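# Open both glued outer flaps of a cardboard box

## Task

Pull open the two glued-down outer flaps of the cardboard box so that each one, once released, stays standing upright or tips outward, with the box still upright. A flap counts only if it stays that way without the robot holding it, and anything the robot is touching at the end must not sag by more than about a fingernail's width once left on its own.

## Robot and tools

Robot: two six-joint arms, left_arm and right_arm, each with a parallel two-finger gripper. The names are labels only, not sides of a picture. Each gripper's fingers point along its own +z axis and open and close along its x axis. A flat block projects about 9 cm from the last joint's axis toward the gripper's -y side and rotates with it, so watch it for collisions.

Frame: every reported pose uses one shared scene frame. Origin is on the table surface midway between the arms, +z up, +x away from the robot over the table, and left_arm sits toward +y. end_effector_position (metres) is the point between the finger pads; fingertips reach 17.5 mm past it. Orientation is given as quaternion w,x,y,z. Reported hand positions can be off, more so at long reach.

execute_actions takes {"actions": [...]} holding at most one item, plus optional "pictures" (true/false). An empty list just reports the current state. An item with "rows" (1 to 15 rows) and "steps" (1 to 15, default 15) is a motion; each step lasts 1/30 s, each row covers one step, and the final row repeats to fill the remaining steps. An item with only "steps" (up to 300) is a wait that sends nothing new. If a call is rejected, nothing is sent.

Each row is one list of exactly 18 numbers, all within -1 to 1, covering both arms even if one stays still: left_arm's six joint values, then its gripper position, force_limit, speed; then the same nine for right_arm. Joint order: shoulder pan, shoulder lift, elbow, wrist 1, wrist 2, wrist 3.

Joint values are offsets, not poses: each is a change from that arm's joint angles in the most recent result that lists them (if none yet in this scene, or for later calls within one reply, from where the arm is when the action begins). They are not cumulative from the previous row. Scale: 1.0 equals 1.989 rad. So sending all zeros drives the arm back to those reference angles; it is not a pause. Stated joint ranges (rad): left_arm pan -3.142..3.142, lift -6.283..6.283, elbow 0.000..3.142, wrists -6.283..6.283 each; right_arm pan 0.000..6.283, lift -6.283..6.283, elbow -3.142..0.000, wrists -6.283..6.283 each. Asking a joint more than 0.010 rad beyond its range gets the call refused; real ends may differ by 0.010 rad, and requests past the real end are clipped there, reported as "joint sent to its limit" (possibly about an earlier motion). Absence of that line does not prove more travel exists.

Motion limits: targets are smoothed with roughly 0.17 s lag, each joint's target is kept within 0.575 rad of its measured angle per step, and if targets would move the gripper over 100 mm from where it is, they are scaled down. Big moves may therefore be unfinished when the result arrives. Between calls the arms keep heading for the last row's target until everything is nearly still or a step was HELD.

Gripper numbers are absolute settings, not offsets. position: +1 fully open (50 mm gap), about -0.65 pads touching, -1 to grip (close until blocked). force_limit per pad: -1 about 20 N, 0 about 102 N, +1 about 185 N (actual may be ~17 % higher). speed: -1 is 20 mm/s, 0 is 85, +1 is 150. To leave a gripper unchanged, repeat its current three values; a 0 is a real command. New force or speed only apply after a position change of at least 0.01. To grip more softly, open first.

Result lines: per-arm pose and velocities; Joint positions and Joint velocities (rad, rad/s) in column order; joint torques (whole drive output, with offsets and noise, not contact alone); Wrist force and Wrist torque along the gripper's own axes, noisy, offset up to about 4 N, saturating near 50 N, pointing from a contact surface back into the arm; "no reading" is harmless. object_status: 0 moving, 1 blocked while opening, 2 blocked while closing (a real grip), 3 reached target or pads met. position_measured counts give opening ≈ (250 - counts) × 0.202 mm. "joint command not followed" means the clearance check altered or blocked joint targets; HELD marks steps where your row was not sent. Turning only the last joint swings the pad point on a 25 mm circle.

zoom_image: {"camera": "cam_left_wrist" or "cam_right_wrist", "region": [x0, y0, x1, y1]} in pixels of that camera's latest image (672x504, origin top-left), region up to 504x504. show_instructions (no arguments) shows the reference pages. finished_scene {"scene": n} ends the current scene irreversibly and grades it; the flaps must already stay open unaided.

Avoid: knocking anything off the table, tipping the box, arms colliding or pushing each other, slams and drops. A contact torque reaching a joint's load limit (133 N m for pan, lift, elbow; 24.9 N m for each wrist, held weight included) or any external force of 150 N stops that arm for 10 s and it yields to the contact. Long heavy holding heats motors: MOTOR HOT appears from 70 °C, and at 85 °C brakes engage until cooled (OVER-TEMPERATURE FAULT). Occasional brief tugs on a held part can occur. A glued flap resisting may need steady, moderate pulls rather than force.

Each tool is called as name(argument=value, ...) on one line, values as JSON.

Reference images:

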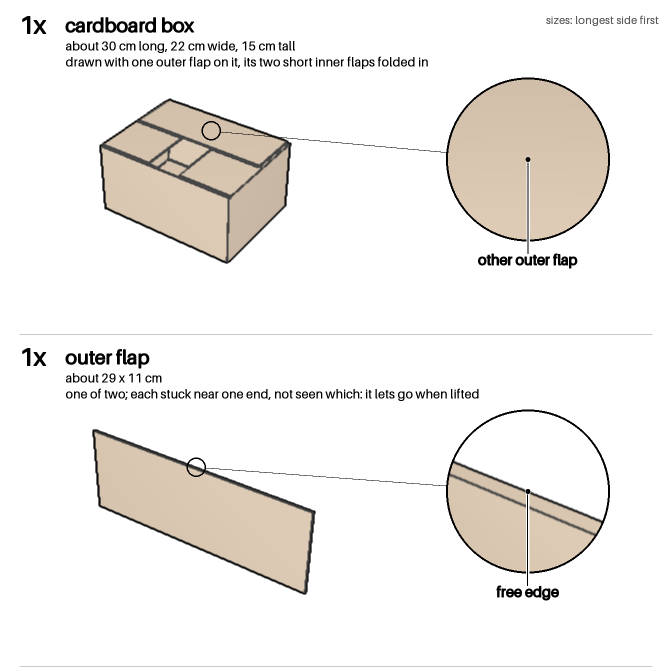

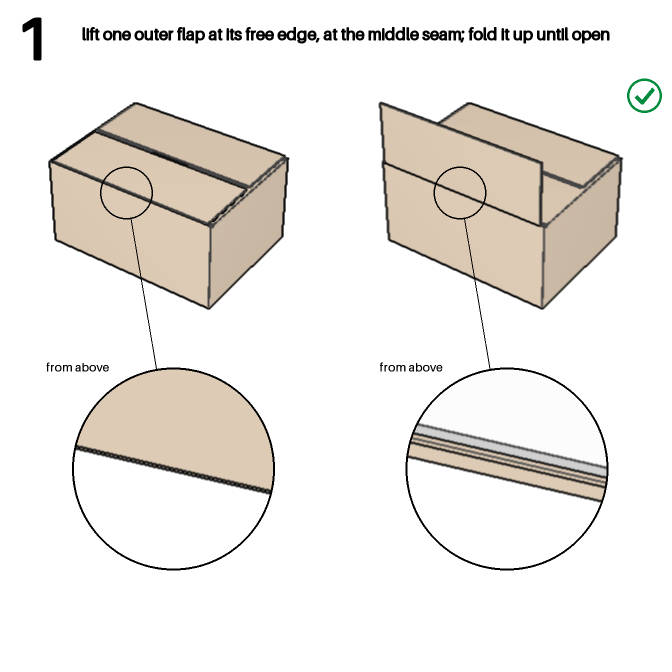

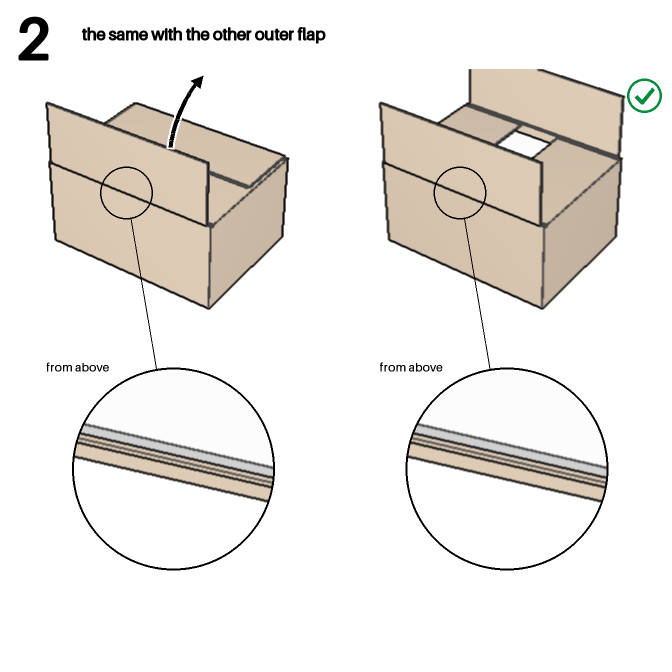

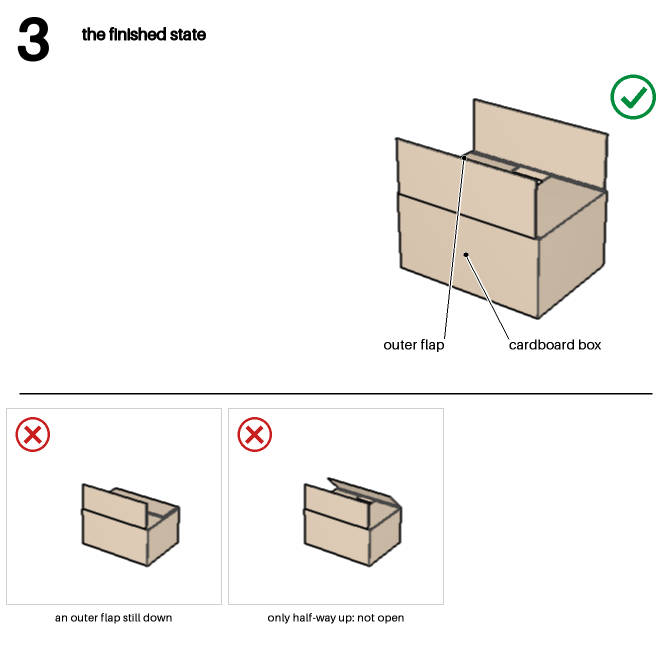

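## Session

execute_actions(actions=[])

Scene clock: 0.00 s of 4500.00 s.
left_arm: end_effector_position=(+0.3948, +0.6289, +0.1213) position_measured=3 object_status=3 end_effector_quat_wxyz=(-0.103, +0.985, -0.129, +0.055) end_effector_velocity=(+0.000, +0.000, +0.001) end_effector_angular_velocity=(-0.000, -0.001, +0.001) | right_arm: end_effector_position=(+0.0043, +0.0407, +0.2361) position_measured=136 object_status=3 end_effector_quat_wxyz=(+0.615, -0.482, +0.583, -0.222) end_effector_velocity=(-0.000, +0.000, -0.000) end_effector_angular_velocity=(+0.003, +0.001, +0.000)
Joint positions: left_arm=[-0.443 -2.033  2.479 -2.091 -1.348  1.54 ] | right_arm=[ 5.616 -1.663 -2.124 -2.214  0.544  0.29 ]
Joint velocities: left_arm=[ 0.001 -0.    -0.001 -0.    -0.     0.   ] | right_arm=[-0.    -0.     0.     0.001 -0.001  0.002]
Joint torques (N m, as the arm reports them, + toward a larger angle): no reading
Motor temperatures (°C, as the motors report them): left_arm=[22 20 22 29 25 27] | right_arm=[24 23 23 29 28 32]
Wrist force (N, on the end effector, along its own x y z axes, offset not removed): no reading
Wrist torque (N m, same axes, about the end effector's origin, offset not removed): no reading

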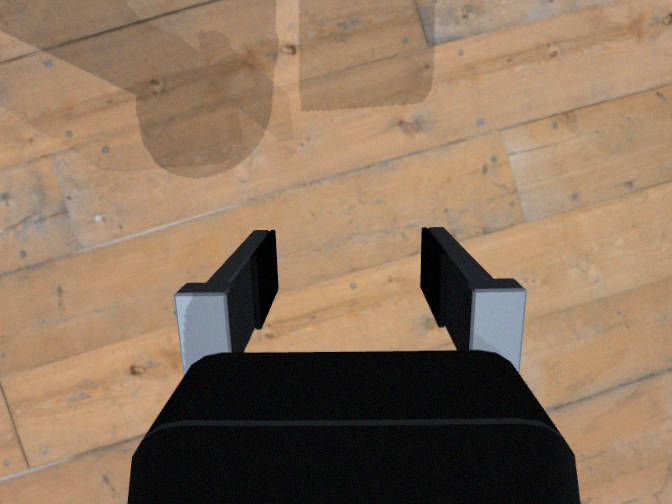

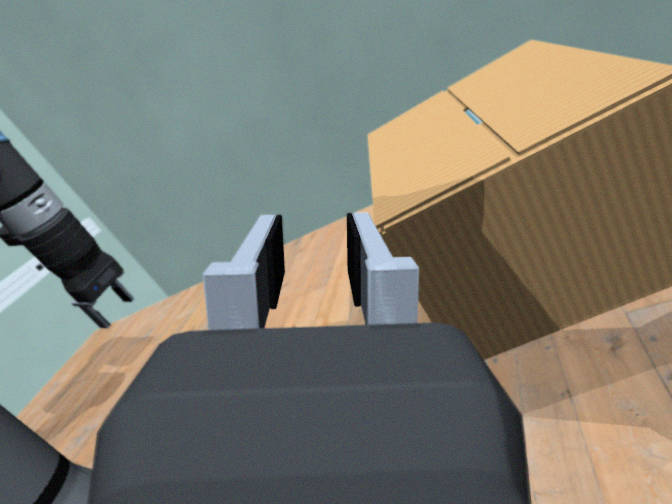

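execute_actions(actions=[{"rows":[[0,0,0,0,0,0,1,0,0,-0.868,-0.069,0.4646,0.252,0.516,0,1,0,0]]}], pictures=false)

execute_actions(actions=[{"steps":90}])

Scene clock: 46.23 s of 4500.00 s.
left_arm: end_effector_position=(+0.3948, +0.6289, +0.1213) position_measured=3 object_status=3 end_effector_quat_wxyz=(-0.103, +0.985, -0.129, +0.055) end_effector_velocity=(+0.001, -0.000, +0.001) end_effector_angular_velocity=(-0.000, -0.002, -0.001) | right_arm: end_effector_position=(+0.0833, +0.1111, +0.2643) position_measured=3 object_status=0 end_effector_quat_wxyz=(+0.200, +0.030, +0.972, -0.121) end_effector_velocity=(+0.384, +0.062, +0.209) end_effector_angular_velocity=(+0.866, +1.191, -1.789)
Joint positions: left_arm=[-0.443 -2.033  2.479 -2.091 -1.348  1.54 ] | right_arm=[ 4.917 -1.786 -1.466 -1.793  1.229  0.29 ]
Joint velocities: left_arm=[-0.001  0.    -0.001 -0.     0.    -0.   ] | right_arm=[-1.434 -0.045  0.849  0.251  1.087 -0.   ]
Joint torques (N m, as the arm reports them, + toward a larger angle): left_arm=[ -1.58  -3.45 -22.71  -3.26   0.84  -0.06] | right_arm=[-21.63  22.39  19.94   3.55   2.95  -0.19]
Motor temperatures (°C, as the motors report them): left_arm=[22 20 22 29 25 27] | right_arm=[24 23 23 29 28 32]
Wrist force (N, on the end effector, along its own x y z axes, offset not removed): left_arm=[-1.0 -1.9 0.3] | right_arm=[-2.8 1.4 -3.1]
Wrist torque (N m, same axes, about the end effector's origin, offset not removed): left_arm=[0.00 0.06 -0.01] | right_arm=[0.19 0.59 0.01]
Steps of this call (steps 1 to 90: nothing new was sent; then 42.73 s passed at rest; steps 91 to 105: all 15 steps of this action). Readings (joint positions | what the end effector reports):
91: left_arm=[-0.443 -2.033 2.479 -2.091 -1.348 1.540] | right_arm=[5.616 -1.663 -2.124 -2.214 0.544 0.290] | left_arm position_measured=3 object_status=3 | right_arm position_measured=135 object_status=0
92: left_arm=[-0.443 -2.033 2.479 -2.091 -1.348 1.540] | right_arm=[5.613 -1.666 -2.120 -2.211 0.547 0.290] | left_arm position_measured=3 object_status=3 | right_arm position_measured=121 object_status=0
94: left_arm=[-0.443 -2.033 2.479 -2.091 -1.348 1.540] | right_arm=[5.565 -1.704 -2.073 -2.163 0.594 0.290] | left_arm position_measured=3 object_status=3 | right_arm position_measured=93 object_status=0
98: left_arm=[-0.443 -2.033 2.479 -2.091 -1.348 1.540] | right_arm=[5.322 -1.764 -1.829 -1.935 0.838 0.290] | left_arm position_measured=3 object_status=3 | right_arm position_measured=36 object_status=0
105: the state above

Scene clock: 49.23 s of 4500.00 s.
left_arm: end_effector_position=(+0.3948, +0.6289, +0.1213) position_measured=3 object_status=3 end_effector_quat_wxyz=(-0.103, +0.985, -0.129, +0.055) end_effector_velocity=(-0.000, +0.000, -0.000) end_effector_angular_velocity=(-0.000, +0.000, +0.001) | right_arm: end_effector_position=(+0.4541, -0.1150, +0.3589) position_measured=3 object_status=3 end_effector_quat_wxyz=(+0.000, +0.543, +0.840, -0.000) end_effector_velocity=(-0.000, -0.000, +0.001) end_effector_angular_velocity=(+0.001, -0.001, -0.001)
Joint positions: left_arm=[-0.443 -2.033  2.479 -2.091 -1.348  1.54 ] | right_arm=[ 3.89  -1.801 -1.2   -1.713  1.57   0.29 ]
Joint velocities: left_arm=[ 0.001 -0.     0.     0.    -0.    -0.   ] | right_arm=[-0.     0.002 -0.    -0.     0.     0.001]
Joint torques (N m, as the arm reports them, + toward a larger angle): left_arm=[ -1.54  -3.52 -22.73  -3.38   0.76  -0.03] | right_arm=[-11.96  27.03  33.82   5.11   2.3   -0.16]
Motor temperatures (°C, as the motors report them): left_arm=[22 20 22 29 25 27] | right_arm=[24 23 23 29 28 32]
Wrist force (N, on the end effector, along its own x y z axes, offset not removed): left_arm=[-0.2 -3.5 3.5] | right_arm=[-0.9 -2.5 -2.0]
Wrist torque (N m, same axes, about the end effector's origin, offset not removed): left_arm=[-0.37 0.11 0.18] | right_arm=[-0.37 0.19 0.04]
Steps of this call (steps 1 to 60: the robot went on to your last target; steps 61 to 90: nothing new was sent). Readings (joint positions | what the end effector reports):
1: left_arm=[-0.443 -2.033 2.479 -2.091 -1.348 1.540] | right_arm=[4.870 -1.788 -1.440 -1.785 1.263 0.290] | left_arm position_measured=3 object_status=3 | right_arm position_measured=3 object_status=0
2: left_arm=[-0.443 -2.033 2.479 -2.091 -1.348 1.540] | right_arm=[4.826 -1.789 -1.419 -1.778 1.291 0.290] | left_arm position_measured=3 object_status=3 | right_arm position_measured=3 object_status=3
4: left_arm=[-0.443 -2.033 2.479 -2.091 -1.348 1.540] | right_arm=[4.745 -1.791 -1.384 -1.768 1.335 0.290] | left_arm position_measured=3 object_status=3 | right_arm position_measured=3 object_status=3
8: left_arm=[-0.443 -2.033 2.479 -2.091 -1.348 1.540] | right_arm=[4.598 -1.793 -1.335 -1.753 1.397 0.290] | left_arm position_measured=3 object_status=3 | right_arm position_measured=3 object_status=3
90: the state above
All arms were judged still, so your last target was given up. Only a new action makes them travel on or press farther. Fingers that are still opening or closing keep moving.

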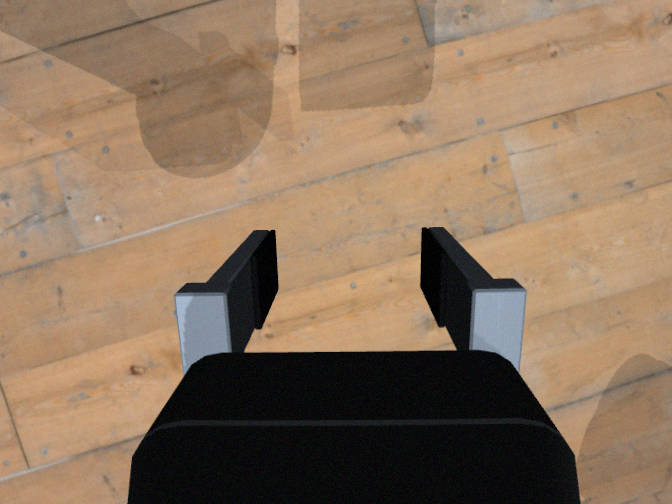

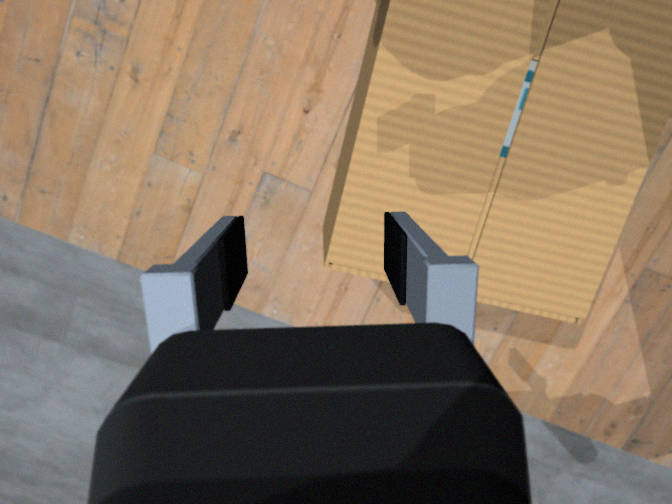

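zoom_image(camera="cam_right_wrist", region=[320, 0, 672, 340])

Region (320, 0, 672, 340) of cam_right_wrist's 672x504 image, scaled by 1.432, with more detail than that image has; it fills the top 487 rows of this view, and the rest is white.

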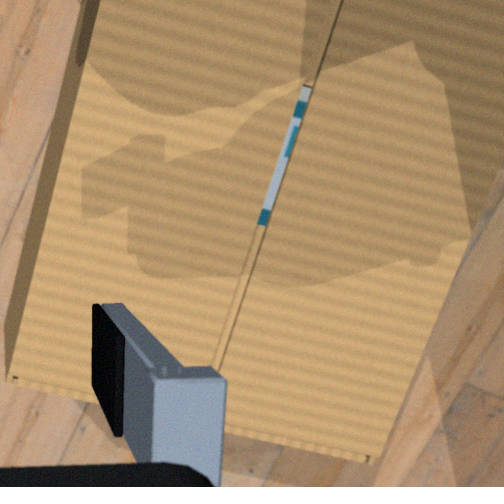

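execute_actions(actions=[{"rows":[[0,0,0,0,0,0,1,0,0,0.1572,0.0118,-0.1537,0.1427,0,0.326,1,0,0]]}], pictures=false)

execute_actions(actions=[{"steps":30}])

Scene clock: 70.80 s of 4500.00 s.
left_arm: end_effector_position=(+0.3948, +0.6289, +0.1213) position_measured=3 object_status=3 end_effector_quat_wxyz=(-0.103, +0.985, -0.129, +0.055) end_effector_velocity=(-0.000, +0.000, -0.000) end_effector_angular_velocity=(+0.000, +0.001, +0.001) | right_arm: end_effector_position=(+0.3550, +0.0170, +0.2660) position_measured=3 object_status=3 end_effector_quat_wxyz=(+0.000, +0.652, +0.758, +0.001) end_effector_velocity=(-0.153, +0.140, -0.119) end_effector_angular_velocity=(-0.004, +0.002, -0.480)
Joint positions: left_arm=[-0.443 -2.033  2.479 -2.091 -1.348  1.54 ] | right_arm=[ 4.159 -1.78  -1.463 -1.468  1.57   0.831]
Joint velocities: left_arm=[ 0.001  0.     0.     0.     0.    -0.   ] | right_arm=[ 0.341  0.023 -0.331  0.304 -0.001  0.822]
Joint torques (N m, as the arm reports them, + toward a larger angle): left_arm=[ -1.58  -3.2  -23.34  -3.29   0.87   0.06] | right_arm=[ 4.63 49.36 23.52  5.49  1.57  3.15]
Motor temperatures (°C, as the motors report them): left_arm=[22 20 22 29 25 27] | right_arm=[24 23 23 29 28 32]
Wrist force (N, on the end effector, along its own x y z axes, offset not removed): left_arm=[-2.9 -3.4 0.6] | right_arm=[2.4 -3.5 0.8]
Wrist torque (N m, same axes, about the end effector's origin, offset not removed): left_arm=[-0.51 0.29 0.24] | right_arm=[-0.60 -0.32 -0.14]
Steps of this call (steps 1 to 90: nothing new was sent; then 18.07 s passed at rest; steps 91 to 105: all 15 steps of this action). Readings (joint positions | what the end effector reports):
91: left_arm=[-0.443 -2.033 2.479 -2.091 -1.348 1.540] | right_arm=[3.890 -1.801 -1.200 -1.713 1.570 0.290] | left_arm position_measured=3 object_status=3 | right_arm position_measured=3 object_status=3
92: left_arm=[-0.443 -2.033 2.479 -2.091 -1.348 1.540] | right_arm=[3.893 -1.800 -1.203 -1.709 1.570 0.293] | left_arm position_measured=3 object_status=3 | right_arm position_measured=3 object_status=3
94: left_arm=[-0.443 -2.033 2.479 -2.091 -1.348 1.540] | right_arm=[3.931 -1.796 -1.240 -1.674 1.570 0.341] | left_arm position_measured=3 object_status=3 | right_arm position_measured=3 object_status=3
98: left_arm=[-0.443 -2.033 2.479 -2.091 -1.348 1.540] | right_arm=[4.020 -1.790 -1.328 -1.593 1.570 0.519] | left_arm position_measured=3 object_status=3 | right_arm position_measured=3 object_status=3
105: the state above

Scene clock: 71.80 s of 4500.00 s.
left_arm: end_effector_position=(+0.3948, +0.6289, +0.1213) position_measured=3 object_status=3 end_effector_quat_wxyz=(-0.103, +0.985, -0.129, +0.055) end_effector_velocity=(-0.001, +0.000, -0.001) end_effector_angular_velocity=(+0.000, +0.001, +0.001) | right_arm: end_effector_position=(+0.3349, +0.0343, +0.2509) position_measured=3 object_status=3 end_effector_quat_wxyz=(+0.000, +0.675, +0.738, +0.001) end_effector_velocity=(+0.000, -0.000, -0.000) end_effector_angular_velocity=(-0.001, -0.001, -0.001)
Joint positions: left_arm=[-0.443 -2.033  2.479 -2.091 -1.348  1.54 ] | right_arm=[ 4.202 -1.777 -1.505 -1.429  1.57   0.938]
Joint velocities: left_arm=[ 0.001  0.     0.001 -0.    -0.    -0.   ] | right_arm=[-0.     0.001 -0.002  0.001 -0.001  0.001]
Joint torques (N m, as the arm reports them, + toward a larger angle): left_arm=[ -1.61  -3.39 -22.66  -3.31   0.84  -0.08] | right_arm=[10.57 47.18 17.78  5.5  -0.21  2.76]
Motor temperatures (°C, as the motors report them): left_arm=[22 20 22 29 25 27] | right_arm=[24 23 23 29 28 32]
Wrist force (N, on the end effector, along its own x y z axes, offset not removed): left_arm=[-1.5 -0.6 3.0] | right_arm=[-1.5 0.4 -1.0]
Wrist torque (N m, same axes, about the end effector's origin, offset not removed): left_arm=[0.18 0.41 0.03] | right_arm=[-0.02 0.33 -0.07]
Steps of this call (steps 1 to 30: the robot went on to your last target). Readings (joint positions | what the end effector reports):
1: left_arm=[-0.443 -2.033 2.479 -2.091 -1.348 1.540] | right_arm=[4.169 -1.780 -1.472 -1.459 1.570 0.856] | left_arm position_measured=3 object_status=3 | right_arm position_measured=3 object_status=3
2: left_arm=[-0.443 -2.033 2.479 -2.091 -1.348 1.540] | right_arm=[4.176 -1.779 -1.480 -1.452 1.570 0.875] | left_arm position_measured=3 object_status=3 | right_arm position_measured=3 object_status=3
4: left_arm=[-0.443 -2.033 2.479 -2.091 -1.348 1.540] | right_arm=[4.187 -1.778 -1.490 -1.443 1.570 0.901] | left_arm position_measured=3 object_status=3 | right_arm position_measured=3 object_status=3
8: left_arm=[-0.443 -2.033 2.479 -2.091 -1.348 1.540] | right_arm=[4.197 -1.777 -1.500 -1.434 1.570 0.925] | left_arm position_measured=3 object_status=3 | right_arm position_measured=3 object_status=3
30: the state above
All arms were judged still, so your last target was given up. Only a new action makes them travel on or press farther. Fingers that are still opening or closing keep moving.

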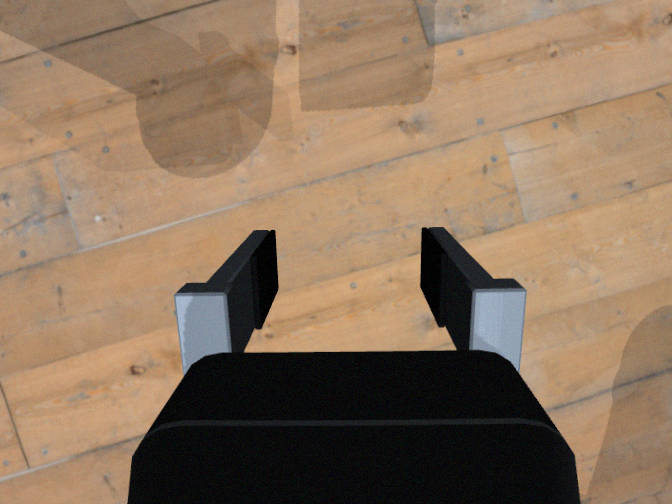

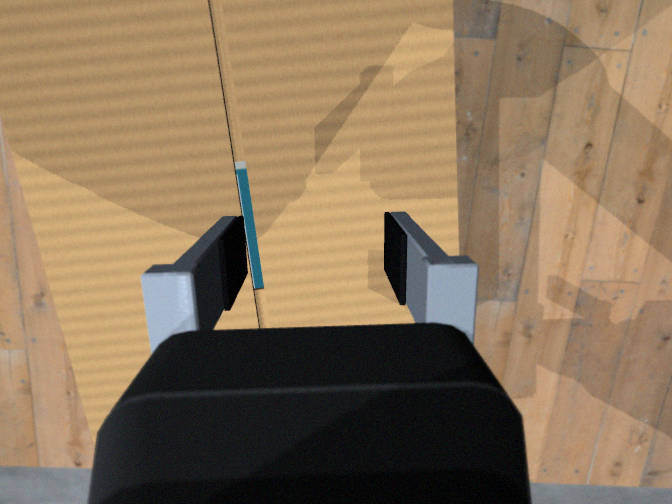

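execute_actions(actions=[{"rows":[[0,0,0,0,0,0,1,0,0,0.0178,0.0074,-0.0954,0.0873,0,-0.0259,1,0,0]]}], pictures=false)

execute_actions(actions=[{"steps":20}])

Scene clock: 90.03 s of 4500.00 s.
left_arm: end_effector_position=(+0.3948, +0.6289, +0.1213) position_measured=3 object_status=3 end_effector_quat_wxyz=(-0.103, +0.985, -0.129, +0.055) end_effector_velocity=(+0.000, -0.000, +0.000) end_effector_angular_velocity=(-0.000, -0.001, -0.000) | right_arm: end_effector_position=(+0.3104, +0.0280, +0.1882) position_measured=3 object_status=3 end_effector_quat_wxyz=(+0.001, +0.644, +0.765, +0.000) end_effector_velocity=(-0.008, -0.005, -0.021) end_effector_angular_velocity=(-0.001, -0.000, +0.023)
Joint positions: left_arm=[-0.443 -2.033  2.479 -2.091 -1.348  1.54 ] | right_arm=[ 4.237 -1.763 -1.687 -1.263  1.57   0.889]
Joint velocities: left_arm=[-0.     0.     0.    -0.001 -0.     0.   ] | right_arm=[ 0.01   0.006 -0.064  0.057 -0.    -0.013]
Joint torques (N m, as the arm reports them, + toward a larger angle): left_arm=[ -1.78  -3.21 -23.04  -3.31   0.95   0.  ] | right_arm=[10.16 44.31 17.44  5.44  0.63 -2.6 ]
Motor temperatures (°C, as the motors report them): left_arm=[22 20 22 29 25 27] | right_arm=[24 23 23 29 28 32]
Wrist force (N, on the end effector, along its own x y z axes, offset not removed): left_arm=[-2.7 -1.6 4.8] | right_arm=[1.0 -0.1 -1.1]
Wrist torque (N m, same axes, about the end effector's origin, offset not removed): left_arm=[-0.12 0.62 0.06] | right_arm=[0.22 -0.23 -0.08]
Steps of this call (steps 1 to 90: nothing new was sent; then 14.73 s passed at rest; steps 91 to 105: all 15 steps of this action). Readings (joint positions | what the end effector reports):
91: left_arm=[-0.443 -2.033 2.479 -2.091 -1.348 1.540] | right_arm=[4.202 -1.777 -1.505 -1.429 1.570 0.938] | left_arm position_measured=3 object_status=3 | right_arm position_measured=3 object_status=3
92: left_arm=[-0.443 -2.033 2.479 -2.091 -1.348 1.540] | right_arm=[4.205 -1.776 -1.509 -1.426 1.570 0.936] | left_arm position_measured=3 object_status=3 | right_arm position_measured=3 object_status=3
94: left_arm=[-0.443 -2.033 2.479 -2.091 -1.348 1.540] | right_arm=[4.216 -1.771 -1.552 -1.384 1.570 0.919] | left_arm position_measured=3 object_status=3 | right_arm position_measured=3 object_status=3
98: left_arm=[-0.443 -2.033 2.479 -2.091 -1.348 1.540] | right_arm=[4.230 -1.766 -1.644 -1.301 1.570 0.898] | left_arm position_measured=3 object_status=3 | right_arm position_measured=3 object_status=3
105: the state above

Scene clock: 90.70 s of 4500.00 s.
left_arm: end_effector_position=(+0.3948, +0.6289, +0.1213) position_measured=3 object_status=3 end_effector_quat_wxyz=(-0.103, +0.985, -0.129, +0.055) end_effector_velocity=(-0.001, +0.001, -0.001) end_effector_angular_velocity=(+0.000, +0.002, +0.003) | right_arm: end_effector_position=(+0.3092, +0.0273, +0.1853) position_measured=3 object_status=3 end_effector_quat_wxyz=(+0.001, +0.643, +0.766, -0.000) end_effector_velocity=(+0.000, +0.000, +0.001) end_effector_angular_velocity=(+0.002, -0.001, +0.002)
Joint positions: left_arm=[-0.443 -2.033  2.479 -2.091 -1.348  1.54 ] | right_arm=[ 4.238 -1.762 -1.695 -1.255  1.57   0.887]
Joint velocities: left_arm=[ 0.002 -0.     0.002  0.     0.    -0.001] | right_arm=[ 0.     0.001  0.002 -0.001 -0.    -0.001]
Joint torques (N m, as the arm reports them, + toward a larger angle): left_arm=[ -1.98  -3.47 -22.3   -3.35   0.88  -0.02] | right_arm=[11.42 42.68 15.49  4.91  2.22 -2.57]
Motor temperatures (°C, as the motors report them): left_arm=[22 20 22 29 25 27] | right_arm=[24 23 23 29 28 32]
Wrist force (N, on the end effector, along its own x y z axes, offset not removed): left_arm=[-0.4 0.0 4.4] | right_arm=[1.1 -2.3 0.1]
Wrist torque (N m, same axes, about the end effector's origin, offset not removed): left_arm=[0.17 0.21 -0.09] | right_arm=[-0.29 -0.23 -0.16]
Steps of this call (steps 1 to 15: the robot went on to your last target; steps 16 to 20: nothing new was sent). Readings (joint positions | what the end effector reports):
1: left_arm=[-0.443 -2.033 2.479 -2.091 -1.348 1.540] | right_arm=[4.237 -1.763 -1.689 -1.261 1.570 0.888] | left_arm position_measured=3 object_status=3 | right_arm position_measured=3 object_status=3
2: left_arm=[-0.443 -2.033 2.479 -2.091 -1.348 1.540] | right_arm=[4.237 -1.763 -1.690 -1.260 1.570 0.888] | left_arm position_measured=3 object_status=3 | right_arm position_measured=3 object_status=3
4: left_arm=[-0.443 -2.033 2.479 -2.091 -1.348 1.540] | right_arm=[4.237 -1.763 -1.692 -1.258 1.570 0.888] | left_arm position_measured=3 object_status=3 | right_arm position_measured=3 object_status=3
8: left_arm=[-0.443 -2.033 2.479 -2.091 -1.348 1.540] | right_arm=[4.238 -1.762 -1.694 -1.256 1.570 0.887] | left_arm position_measured=3 object_status=3 | right_arm position_measured=3 object_status=3
20: the state above
All arms were judged still, so your last target was given up. Only a new action makes them travel on or press farther. Fingers that are still opening or closing keep moving.

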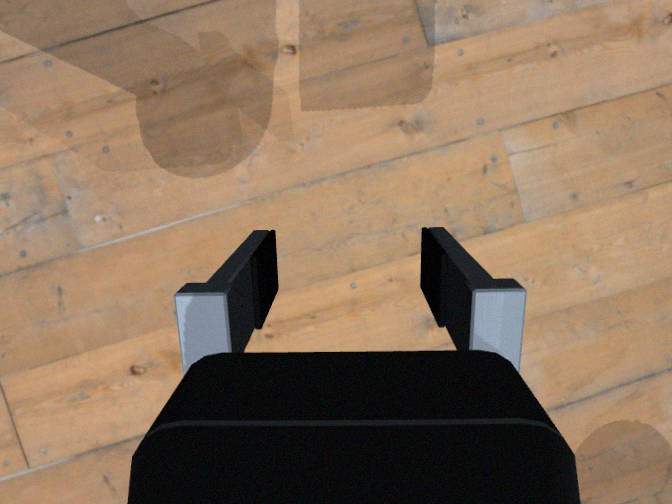

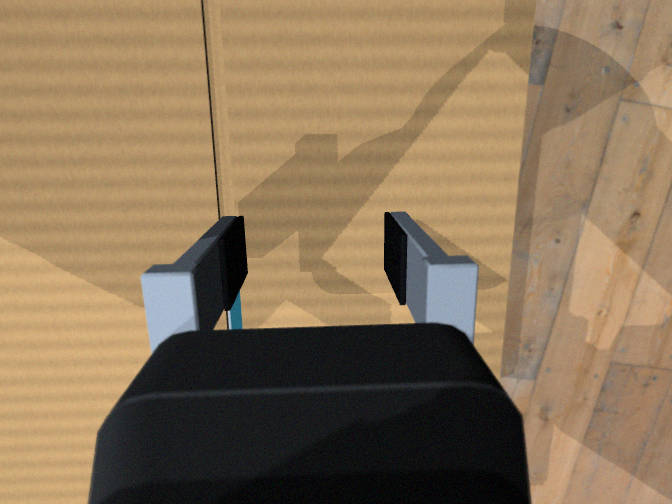

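zoom_image(camera="cam_right_wrist", region=[130, 170, 290, 340])

Region (130, 170, 290, 340) of cam_right_wrist's 672x504 image, scaled by 2.965, with more detail than that image has; it fills the left 474 columns of this view, and the rest is white.

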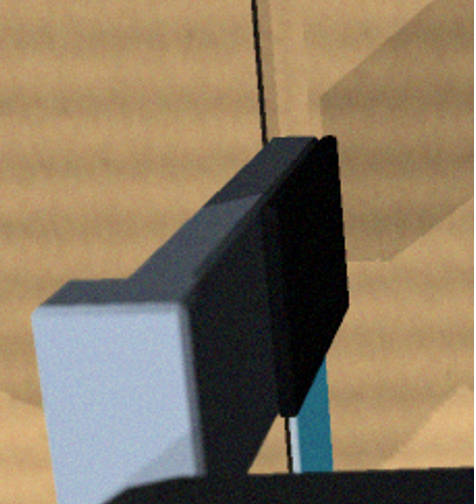

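execute_actions(actions=[{"rows":[[0,0,0,0,0,0,1,0,0,-0.0209,-0.0235,0.0115,0.012,0,-0.0209,1,0,0]]}], pictures=false)

execute_actions(actions=[{"steps":15}])

zoom_image(camera="cam_right_wrist", region=[130, 150, 290, 340])

Scene clock: 119.53 s of 4500.00 s.
left_arm: end_effector_position=(+0.3948, +0.6289, +0.1213) position_measured=3 object_status=3 end_effector_quat_wxyz=(-0.103, +0.985, -0.129, +0.055) end_effector_velocity=(+0.001, -0.001, +0.000) end_effector_angular_velocity=(-0.000, -0.001, -0.002) | right_arm: end_effector_position=(+0.3339, +0.0250, +0.1728) position_measured=3 object_status=3 end_effector_quat_wxyz=(+0.001, +0.643, +0.766, +0.000) end_effector_velocity=(+0.006, -0.001, -0.004) end_effector_angular_velocity=(-0.002, +0.002, +0.001)
Joint positions: left_arm=[-0.443 -2.033  2.479 -2.091 -1.348  1.54 ] | right_arm=[ 4.198 -1.807 -1.673 -1.232  1.57   0.847]
Joint velocities: left_arm=[-0.001 -0.    -0.001  0.    -0.     0.   ] | right_arm=[-0.011 -0.013  0.006  0.003  0.001 -0.012]
Joint torques (N m, as the arm reports them, + toward a larger angle): left_arm=[ -1.54  -3.58 -22.41  -3.34   0.86  -0.02] | right_arm=[-16.44  16.78  27.66   5.14  -0.8   -2.86]
Motor temperatures (°C, as the motors report them): left_arm=[22 20 22 29 25 27] | right_arm=[24 23 23 29 28 32]
Wrist force (N, on the end effector, along its own x y z axes, offset not removed): left_arm=[2.0 -1.0 5.7] | right_arm=[1.5 -7.4 -14.7]
Wrist torque (N m, same axes, about the end effector's origin, offset not removed): left_arm=[-0.15 -0.31 0.06] | right_arm=[0.51 0.37 0.05]
Steps of this call (steps 1 to 90: nothing new was sent; then 25.33 s passed at rest; steps 91 to 105: all 15 steps of this action). Readings (joint positions | what the end effector reports):
91: left_arm=[-0.443 -2.033 2.479 -2.091 -1.348 1.540] | right_arm=[4.238 -1.762 -1.695 -1.255 1.570 0.887] | left_arm position_measured=3 object_status=3 | right_arm position_measured=3 object_status=3
92: left_arm=[-0.443 -2.033 2.479 -2.091 -1.348 1.540] | right_arm=[4.235 -1.765 -1.693 -1.254 1.570 0.884] | left_arm position_measured=3 object_status=3 | right_arm position_measured=3 object_status=3
94: left_arm=[-0.443 -2.033 2.479 -2.091 -1.348 1.540] | right_arm=[4.222 -1.780 -1.686 -1.246 1.570 0.871] | left_arm position_measured=3 object_status=3 | right_arm position_measured=3 object_status=3
98: left_arm=[-0.443 -2.033 2.479 -2.091 -1.348 1.540] | right_arm=[4.205 -1.799 -1.677 -1.237 1.570 0.854] | left_arm position_measured=3 object_status=3 | right_arm position_measured=3 object_status=3
105: the state above

Scene clock: 120.03 s of 4500.00 s.
left_arm: end_effector_position=(+0.3948, +0.6289, +0.1213) position_measured=3 object_status=3 end_effector_quat_wxyz=(-0.103, +0.985, -0.129, +0.055) end_effector_velocity=(-0.000, -0.000, -0.000) end_effector_angular_velocity=(+0.000, +0.001, -0.002) | right_arm: end_effector_position=(+0.3348, +0.0248, +0.1722) position_measured=3 object_status=3 end_effector_quat_wxyz=(+0.000, +0.643, +0.766, -0.000) end_effector_velocity=(+0.000, -0.000, -0.001) end_effector_angular_velocity=(-0.003, +0.001, -0.002)
Joint positions: left_arm=[-0.443 -2.033  2.479 -2.091 -1.348  1.54 ] | right_arm=[ 4.196 -1.809 -1.672 -1.232  1.57   0.845]
Joint velocities: left_arm=[-0.001  0.     0.001  0.    -0.     0.001] | right_arm=[-0.    -0.002  0.001 -0.002 -0.001  0.002]
Joint torques (N m, as the arm reports them, + toward a larger angle): left_arm=[ -1.3   -3.4  -22.44  -3.33   0.9   -0.04] | right_arm=[-16.    15.25  26.9    4.64  -4.39  -3.01]
Motor temperatures (°C, as the motors report them): left_arm=[22 20 22 29 25 27] | right_arm=[24 23 23 29 28 32]
Wrist force (N, on the end effector, along its own x y z axes, offset not removed): left_arm=[-0.3 -3.5 1.5] | right_arm=[3.6 -12.8 -16.6]
Wrist torque (N m, same axes, about the end effector's origin, offset not removed): left_arm=[-0.76 0.16 0.20] | right_arm=[-0.34 0.22 0.05]
Steps of this call (steps 1 to 15: the robot went on to your last target). Readings (joint positions | what the end effector reports):
1: left_arm=[-0.443 -2.033 2.479 -2.091 -1.348 1.540] | right_arm=[4.197 -1.808 -1.673 -1.232 1.570 0.846] | left_arm position_measured=3 object_status=3 | right_arm position_measured=3 object_status=3
2: left_arm=[-0.443 -2.033 2.479 -2.091 -1.348 1.540] | right_arm=[4.197 -1.808 -1.673 -1.232 1.570 0.846] | left_arm position_measured=3 object_status=3 | right_arm position_measured=3 object_status=3
4: left_arm=[-0.443 -2.033 2.479 -2.091 -1.348 1.540] | right_arm=[4.197 -1.808 -1.672 -1.232 1.570 0.846] | left_arm position_measured=3 object_status=3 | right_arm position_measured=3 object_status=3
8: left_arm=[-0.443 -2.033 2.479 -2.091 -1.348 1.540] | right_arm=[4.196 -1.809 -1.672 -1.232 1.570 0.845] | left_arm position_measured=3 object_status=3 | right_arm position_measured=3 object_status=3
15: the state above
All arms were judged still, so your last target was given up. Only a new action makes them travel on or press farther. Fingers that are still opening or closing keep moving.

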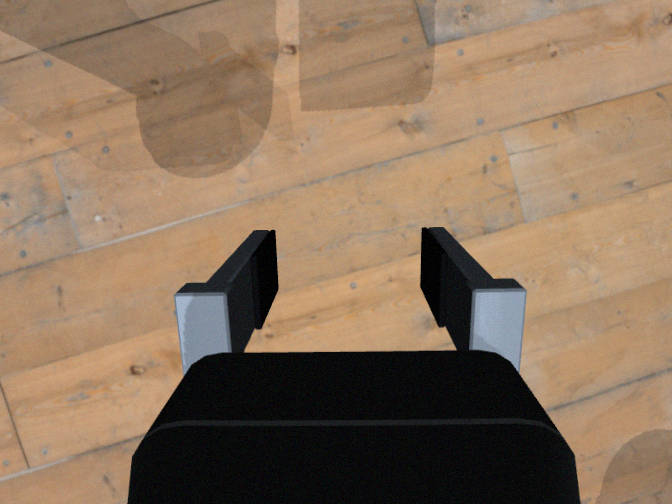

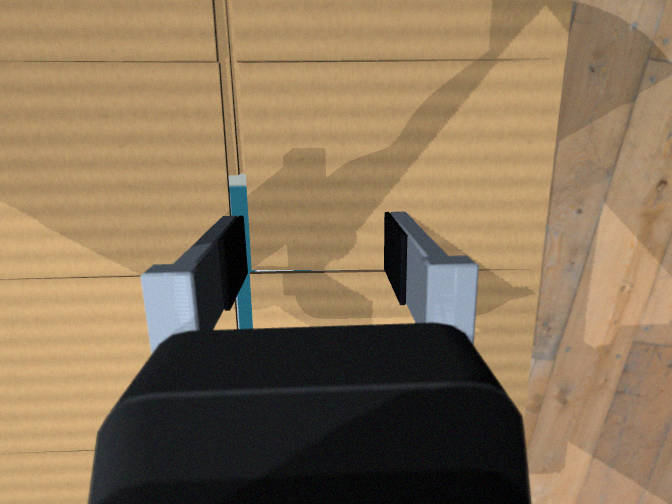

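Region (130, 150, 290, 340) of cam_right_wrist's 672x504 image, scaled by 2.653, with more detail than that image has; it fills the left 424 columns of this view, and the rest is white.

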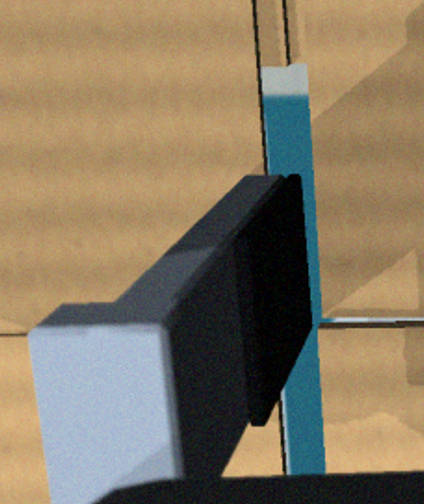

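execute_actions(actions=[{"rows":[[0,0,0,0,0,0,1,0,0,0,0.016,0.084,-0.099,0,0,1,0,0],[0,0,0,0,0,0,1,0,0,0,0.016,0.084,-0.099,0,0,1,0,0],[0,0,0,0,0,0,1,0,0,0,0.016,0.084,-0.099,0,0,1,0,0],[0,0,0,0,0,0,1,0,0,0,0.016,0.084,-0.099,0,0,1,0,0],[0,0,0,0,0,0,1,0,0,0,0.016,0.084,-0.099,0,0,1,0,0],[0,0,0,0,0,0,1,0,0,0,0.016,0.084,-0.099,0,0,1,0,0],[0,0,0,0,0,0,1,0,0,0,0.016,0.084,-0.099,0,0,1,0,0],[0,0,0,0,0,0,1,0,0,-0.03,0.025,0.04,0.0,0.06,-0.015,1,0,0],[0,0,0,0,0,0,1,0,0,-0.055,0.03,-0.01,0.08,0.115,-0.03,1,0,0],[0,0,0,0,0,0,1,0,0,-0.08,0.04,-0.05,0.16,0.17,-0.045,1,0,0],[0,0,0,0,0,0,1,0,0,-0.11,0.05,-0.1,0.25,0.225,-0.06,1,0,0],[0,0,0,0,0,0,1,0,0,-0.1376,0.06,-0.14,0.31,0.2803,-0.0729,1,0,0],[0,0,0,0,0,0,1,0,0,-0.1376,0.06,-0.14,0.31,0.2803,-0.0729,1,0,0],[0,0,0,0,0,0,1,0,0,-0.1376,0.06,-0.14,0.31,0.2803,-0.0729,1,0,0],[0,0,0,0,0,0,1,0,0,-0.1376,0.06,-0.14,0.31,0.2803,-0.0729,1,0,0]]}], pictures=false)

execute_actions(actions=[{"steps":30}], pictures=false)

Scene clock: 169.40 s of 4500.00 s.
left_arm: end_effector_position=(+0.3948, +0.6289, +0.1213) position_measured=3 object_status=3 end_effector_quat_wxyz=(-0.103, +0.985, -0.129, +0.055) end_effector_velocity=(+0.000, -0.000, -0.000) end_effector_angular_velocity=(+0.000, +0.000, -0.001) | right_arm: end_effector_position=(+0.3316, -0.0005, +0.2043) position_measured=3 object_status=3 end_effector_quat_wxyz=(-0.143, +0.656, +0.740, +0.048) end_effector_velocity=(-0.070, -0.073, -0.146) end_effector_angular_velocity=(+2.029, +0.735, -0.283)
Joint positions: left_arm=[-0.443 -2.033  2.479 -2.091 -1.348  1.54 ] | right_arm=[ 4.038 -1.726 -1.757 -1.126  1.856  0.757]
Joint velocities: left_arm=[-0.    -0.     0.    -0.     0.     0.001] | right_arm=[-0.89   0.276 -1.471  2.137  1.932 -0.426]
Joint torques (N m, as the arm reports them, + toward a larger angle): left_arm=[ -1.61  -3.1  -22.73  -3.39   0.96  -0.02] | right_arm=[ 2.94 42.82 33.54 13.1   7.74 -2.87]
Motor temperatures (°C, as the motors report them): left_arm=[22 20 22 29 25 27] | right_arm=[24 23 23 29 28 32]
Wrist force (N, on the end effector, along its own x y z axes, offset not removed): left_arm=[0.6 -1.3 3.4] | right_arm=[-7.4 -0.6 2.9]
Wrist torque (N m, same axes, about the end effector's origin, offset not removed): left_arm=[-0.17 0.25 0.21] | right_arm=[0.11 0.97 0.14]
Steps of this call (steps 1 to 90: nothing new was sent; then 45.87 s passed at rest; steps 91 to 105: all 15 steps of this action). Readings (joint positions | what the end effector reports):
91: left_arm=[-0.443 -2.033 2.479 -2.091 -1.348 1.540] | right_arm=[4.196 -1.809 -1.672 -1.232 1.570 0.845] | left_arm position_measured=3 object_status=3 | right_arm position_measured=3 object_status=3
92: left_arm=[-0.443 -2.033 2.479 -2.091 -1.348 1.540] | right_arm=[4.196 -1.807 -1.669 -1.235 1.570 0.845] | left_arm position_measured=3 object_status=3 | right_arm position_measured=3 object_status=3
94: left_arm=[-0.443 -2.033 2.479 -2.091 -1.348 1.540] | right_arm=[4.196 -1.797 -1.628 -1.279 1.570 0.845] | left_arm position_measured=3 object_status=3 | right_arm position_measured=3 object_status=3
98: left_arm=[-0.443 -2.033 2.479 -2.091 -1.348 1.540] | right_arm=[4.196 -1.784 -1.549 -1.375 1.570 0.845] | left_arm position_measured=3 object_status=3 | right_arm position_measured=3 object_status=3
105: the state above

Scene clock: 170.40 s of 4500.00 s.
left_arm: end_effector_position=(+0.3948, +0.6289, +0.1213) position_measured=3 object_status=3 end_effector_quat_wxyz=(-0.103, +0.985, -0.129, +0.055) end_effector_velocity=(-0.000, +0.001, -0.000) end_effector_angular_velocity=(-0.000, +0.000, +0.001) | right_arm: end_effector_position=(+0.3461, +0.0155, +0.2324) position_measured=3 object_status=3 end_effector_quat_wxyz=(-0.254, +0.602, +0.720, +0.234) end_effector_velocity=(-0.001, -0.000, +0.001) end_effector_angular_velocity=(+0.003, -0.000, +0.001)
Joint positions: left_arm=[-0.443 -2.033  2.479 -2.091 -1.348  1.54 ] | right_arm=[ 3.923 -1.69  -1.95  -0.615  2.127  0.7  ]
Joint velocities: left_arm=[ 0.002  0.     0.     0.    -0.     0.001] | right_arm=[-0.     0.001 -0.001  0.002  0.002 -0.001]
Joint torques (N m, as the arm reports them, + toward a larger angle): left_arm=[ -1.72  -3.28 -22.31  -3.38   0.92  -0.09] | right_arm=[-11.16  39.48  16.84   5.94   3.71  -2.61]
Motor temperatures (°C, as the motors report them): left_arm=[22 20 22 29 25 27] | right_arm=[24 23 23 29 28 32]
Wrist force (N, on the end effector, along its own x y z axes, offset not removed): left_arm=[-1.2 -3.9 5.5] | right_arm=[-2.0 -0.9 -2.6]
Wrist torque (N m, same axes, about the end effector's origin, offset not removed): left_arm=[-0.27 0.32 -0.04] | right_arm=[-0.19 0.36 -0.01]
Steps of this call (steps 1 to 30: the robot went on to your last target). Readings (joint positions | what the end effector reports):
1: left_arm=[-0.443 -2.033 2.479 -2.091 -1.348 1.540] | right_arm=[4.011 -1.718 -1.801 -1.050 1.917 0.744] | left_arm position_measured=3 object_status=3 | right_arm position_measured=3 object_status=3
2: left_arm=[-0.443 -2.033 2.479 -2.091 -1.348 1.540] | right_arm=[3.991 -1.711 -1.835 -0.971 1.965 0.734] | left_arm position_measured=3 object_status=3 | right_arm position_measured=3 object_status=3
4: left_arm=[-0.443 -2.033 2.479 -2.091 -1.348 1.540] | right_arm=[3.963 -1.703 -1.882 -0.832 2.031 0.720] | left_arm position_measured=3 object_status=3 | right_arm position_measured=3 object_status=3
8: left_arm=[-0.443 -2.033 2.479 -2.091 -1.348 1.540] | right_arm=[3.937 -1.694 -1.926 -0.691 2.093 0.707] | left_arm position_measured=3 object_status=3 | right_arm position_measured=3 object_status=3
30: the state above

Now to final: q2 -.0224, q3 -.0754, q4 +.0864.

execute_actions(actions=[{"rows":[[0,0,0,0,0,0,1,0,0,0,-0.0113,-0.0379,0.0434,0,0,1,0,0]]}], pictures=false)

execute_actions(actions=[{"steps":15}])

Scene clock: 174.47 s of 4500.00 s.
left_arm: end_effector_position=(+0.3948, +0.6289, +0.1213) position_measured=3 object_status=3 end_effector_quat_wxyz=(-0.103, +0.985, -0.129, +0.055) end_effector_velocity=(-0.000, +0.000, -0.000) end_effector_angular_velocity=(+0.000, +0.001, +0.000) | right_arm: end_effector_position=(+0.3374, +0.0075, +0.1977) position_measured=3 object_status=3 end_effector_quat_wxyz=(-0.254, +0.604, +0.720, +0.229) end_effector_velocity=(-0.002, -0.002, -0.010) end_effector_angular_velocity=(-0.002, +0.001, +0.001)
Joint positions: left_arm=[-0.443 -2.033  2.479 -2.091 -1.348  1.54 ] | right_arm=[ 3.923 -1.711 -2.023 -0.532  2.127  0.7  ]
Joint velocities: left_arm=[ 0.     0.     0.001  0.    -0.     0.   ] | right_arm=[-0.    -0.008 -0.02   0.025 -0.001 -0.001]
Joint torques (N m, as the arm reports them, + toward a larger angle): left_arm=[ -1.61  -3.43 -22.21  -3.29   0.94  -0.02] | right_arm=[-3.   20.75 14.64  5.84 -0.03 -1.34]
Motor temperatures (°C, as the motors report them): left_arm=[22 20 22 29 25 27] | right_arm=[24 23 23 29 28 32]
Wrist force (N, on the end effector, along its own x y z axes, offset not removed): left_arm=[0.3 -0.8 2.4] | right_arm=[-0.6 -3.6 -0.7]
Wrist torque (N m, same axes, about the end effector's origin, offset not removed): left_arm=[0.09 -0.03 0.14] | right_arm=[-0.49 0.14 -0.06]
Steps of this call (steps 1 to 15: the robot went on to your last target; steps 16 to 90: nothing new was sent; then 0.57 s passed at rest; steps 91 to 105: all 15 steps of this action). Readings (joint positions | what the end effector reports):
91: left_arm=[-0.443 -2.033 2.479 -2.091 -1.348 1.540] | right_arm=[3.923 -1.690 -1.951 -0.615 2.127 0.700] | left_arm position_measured=3 object_status=3 | right_arm position_measured=3 object_status=3
92: left_arm=[-0.443 -2.033 2.479 -2.091 -1.348 1.540] | right_arm=[3.923 -1.691 -1.954 -0.612 2.127 0.700] | left_arm position_measured=3 object_status=3 | right_arm position_measured=3 object_status=3
94: left_arm=[-0.443 -2.033 2.479 -2.091 -1.348 1.540] | right_arm=[3.923 -1.698 -1.978 -0.585 2.127 0.700] | left_arm position_measured=3 object_status=3 | right_arm position_measured=3 object_status=3
98: left_arm=[-0.443 -2.033 2.479 -2.091 -1.348 1.540] | right_arm=[3.923 -1.707 -2.009 -0.549 2.127 0.700] | left_arm position_measured=3 object_status=3 | right_arm position_measured=3 object_status=3
105: the state above

Scene clock: 174.97 s of 4500.00 s.
left_arm: end_effector_position=(+0.3948, +0.6289, +0.1213) position_measured=3 object_status=3 end_effector_quat_wxyz=(-0.103, +0.985, -0.129, +0.055) end_effector_velocity=(-0.001, +0.001, -0.001) end_effector_angular_velocity=(+0.001, +0.002, +0.002) | right_arm: end_effector_position=(+0.3370, +0.0071, +0.1964) position_measured=3 object_status=3 end_effector_quat_wxyz=(-0.254, +0.604, +0.720, +0.228) end_effector_velocity=(+0.000, -0.000, -0.001) end_effector_angular_velocity=(-0.002, -0.000, -0.001)
Joint positions: left_arm=[-0.443 -2.033  2.479 -2.091 -1.348  1.54 ] | right_arm=[ 3.923 -1.712 -2.026 -0.529  2.127  0.7  ]
Joint velocities: left_arm=[ 0.001 -0.     0.002  0.     0.    -0.001] | right_arm=[ 0.    -0.001 -0.002  0.002 -0.002  0.   ]
Joint torques (N m, as the arm reports them, + toward a larger angle): left_arm=[ -1.55  -3.69 -22.58  -3.35   0.79  -0.11] | right_arm=[ 4.21 19.11 12.92  5.77 -1.18  0.05]
Motor temperatures (°C, as the motors report them): left_arm=[22 20 22 29 25 27] | right_arm=[24 23 23 29 28 32]
Wrist force (N, on the end effector, along its own x y z axes, offset not removed): left_arm=[-1.1 -0.1 4.3] | right_arm=[0.9 -1.8 -0.9]
Wrist torque (N m, same axes, about the end effector's origin, offset not removed): left_arm=[0.05 0.17 0.34] | right_arm=[-0.13 -0.11 -0.05]
Steps of this call (steps 1 to 15: the robot went on to your last target). Readings (joint positions | what the end effector reports):
1: left_arm=[-0.443 -2.033 2.479 -2.091 -1.348 1.540] | right_arm=[3.923 -1.712 -2.024 -0.532 2.127 0.700] | left_arm position_measured=3 object_status=3 | right_arm position_measured=3 object_status=3
2: left_arm=[-0.443 -2.033 2.479 -2.091 -1.348 1.540] | right_arm=[3.923 -1.712 -2.024 -0.531 2.127 0.700] | left_arm position_measured=3 object_status=3 | right_arm position_measured=3 object_status=3
4: left_arm=[-0.443 -2.033 2.479 -2.091 -1.348 1.540] | right_arm=[3.923 -1.712 -2.025 -0.530 2.127 0.700] | left_arm position_measured=3 object_status=3 | right_arm position_measured=3 object_status=3
8: left_arm=[-0.443 -2.033 2.479 -2.091 -1.348 1.540] | right_arm=[3.923 -1.712 -2.025 -0.529 2.127 0.700] | left_arm position_measured=3 object_status=3 | right_arm position_measured=3 object_status=3
15: the state above
All arms were judged still, so your last target was given up. Only a new action makes them travel on or press farther. Fingers that are still opening or closing keep moving.

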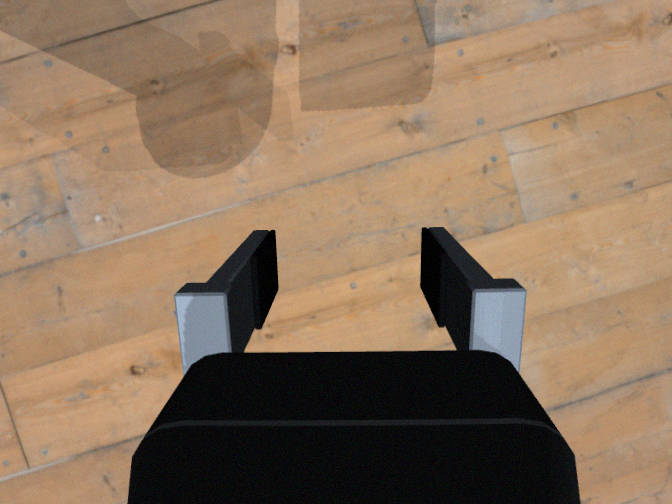

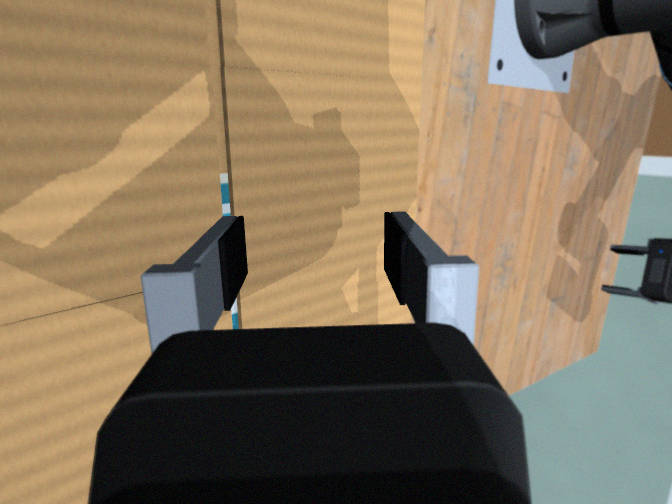

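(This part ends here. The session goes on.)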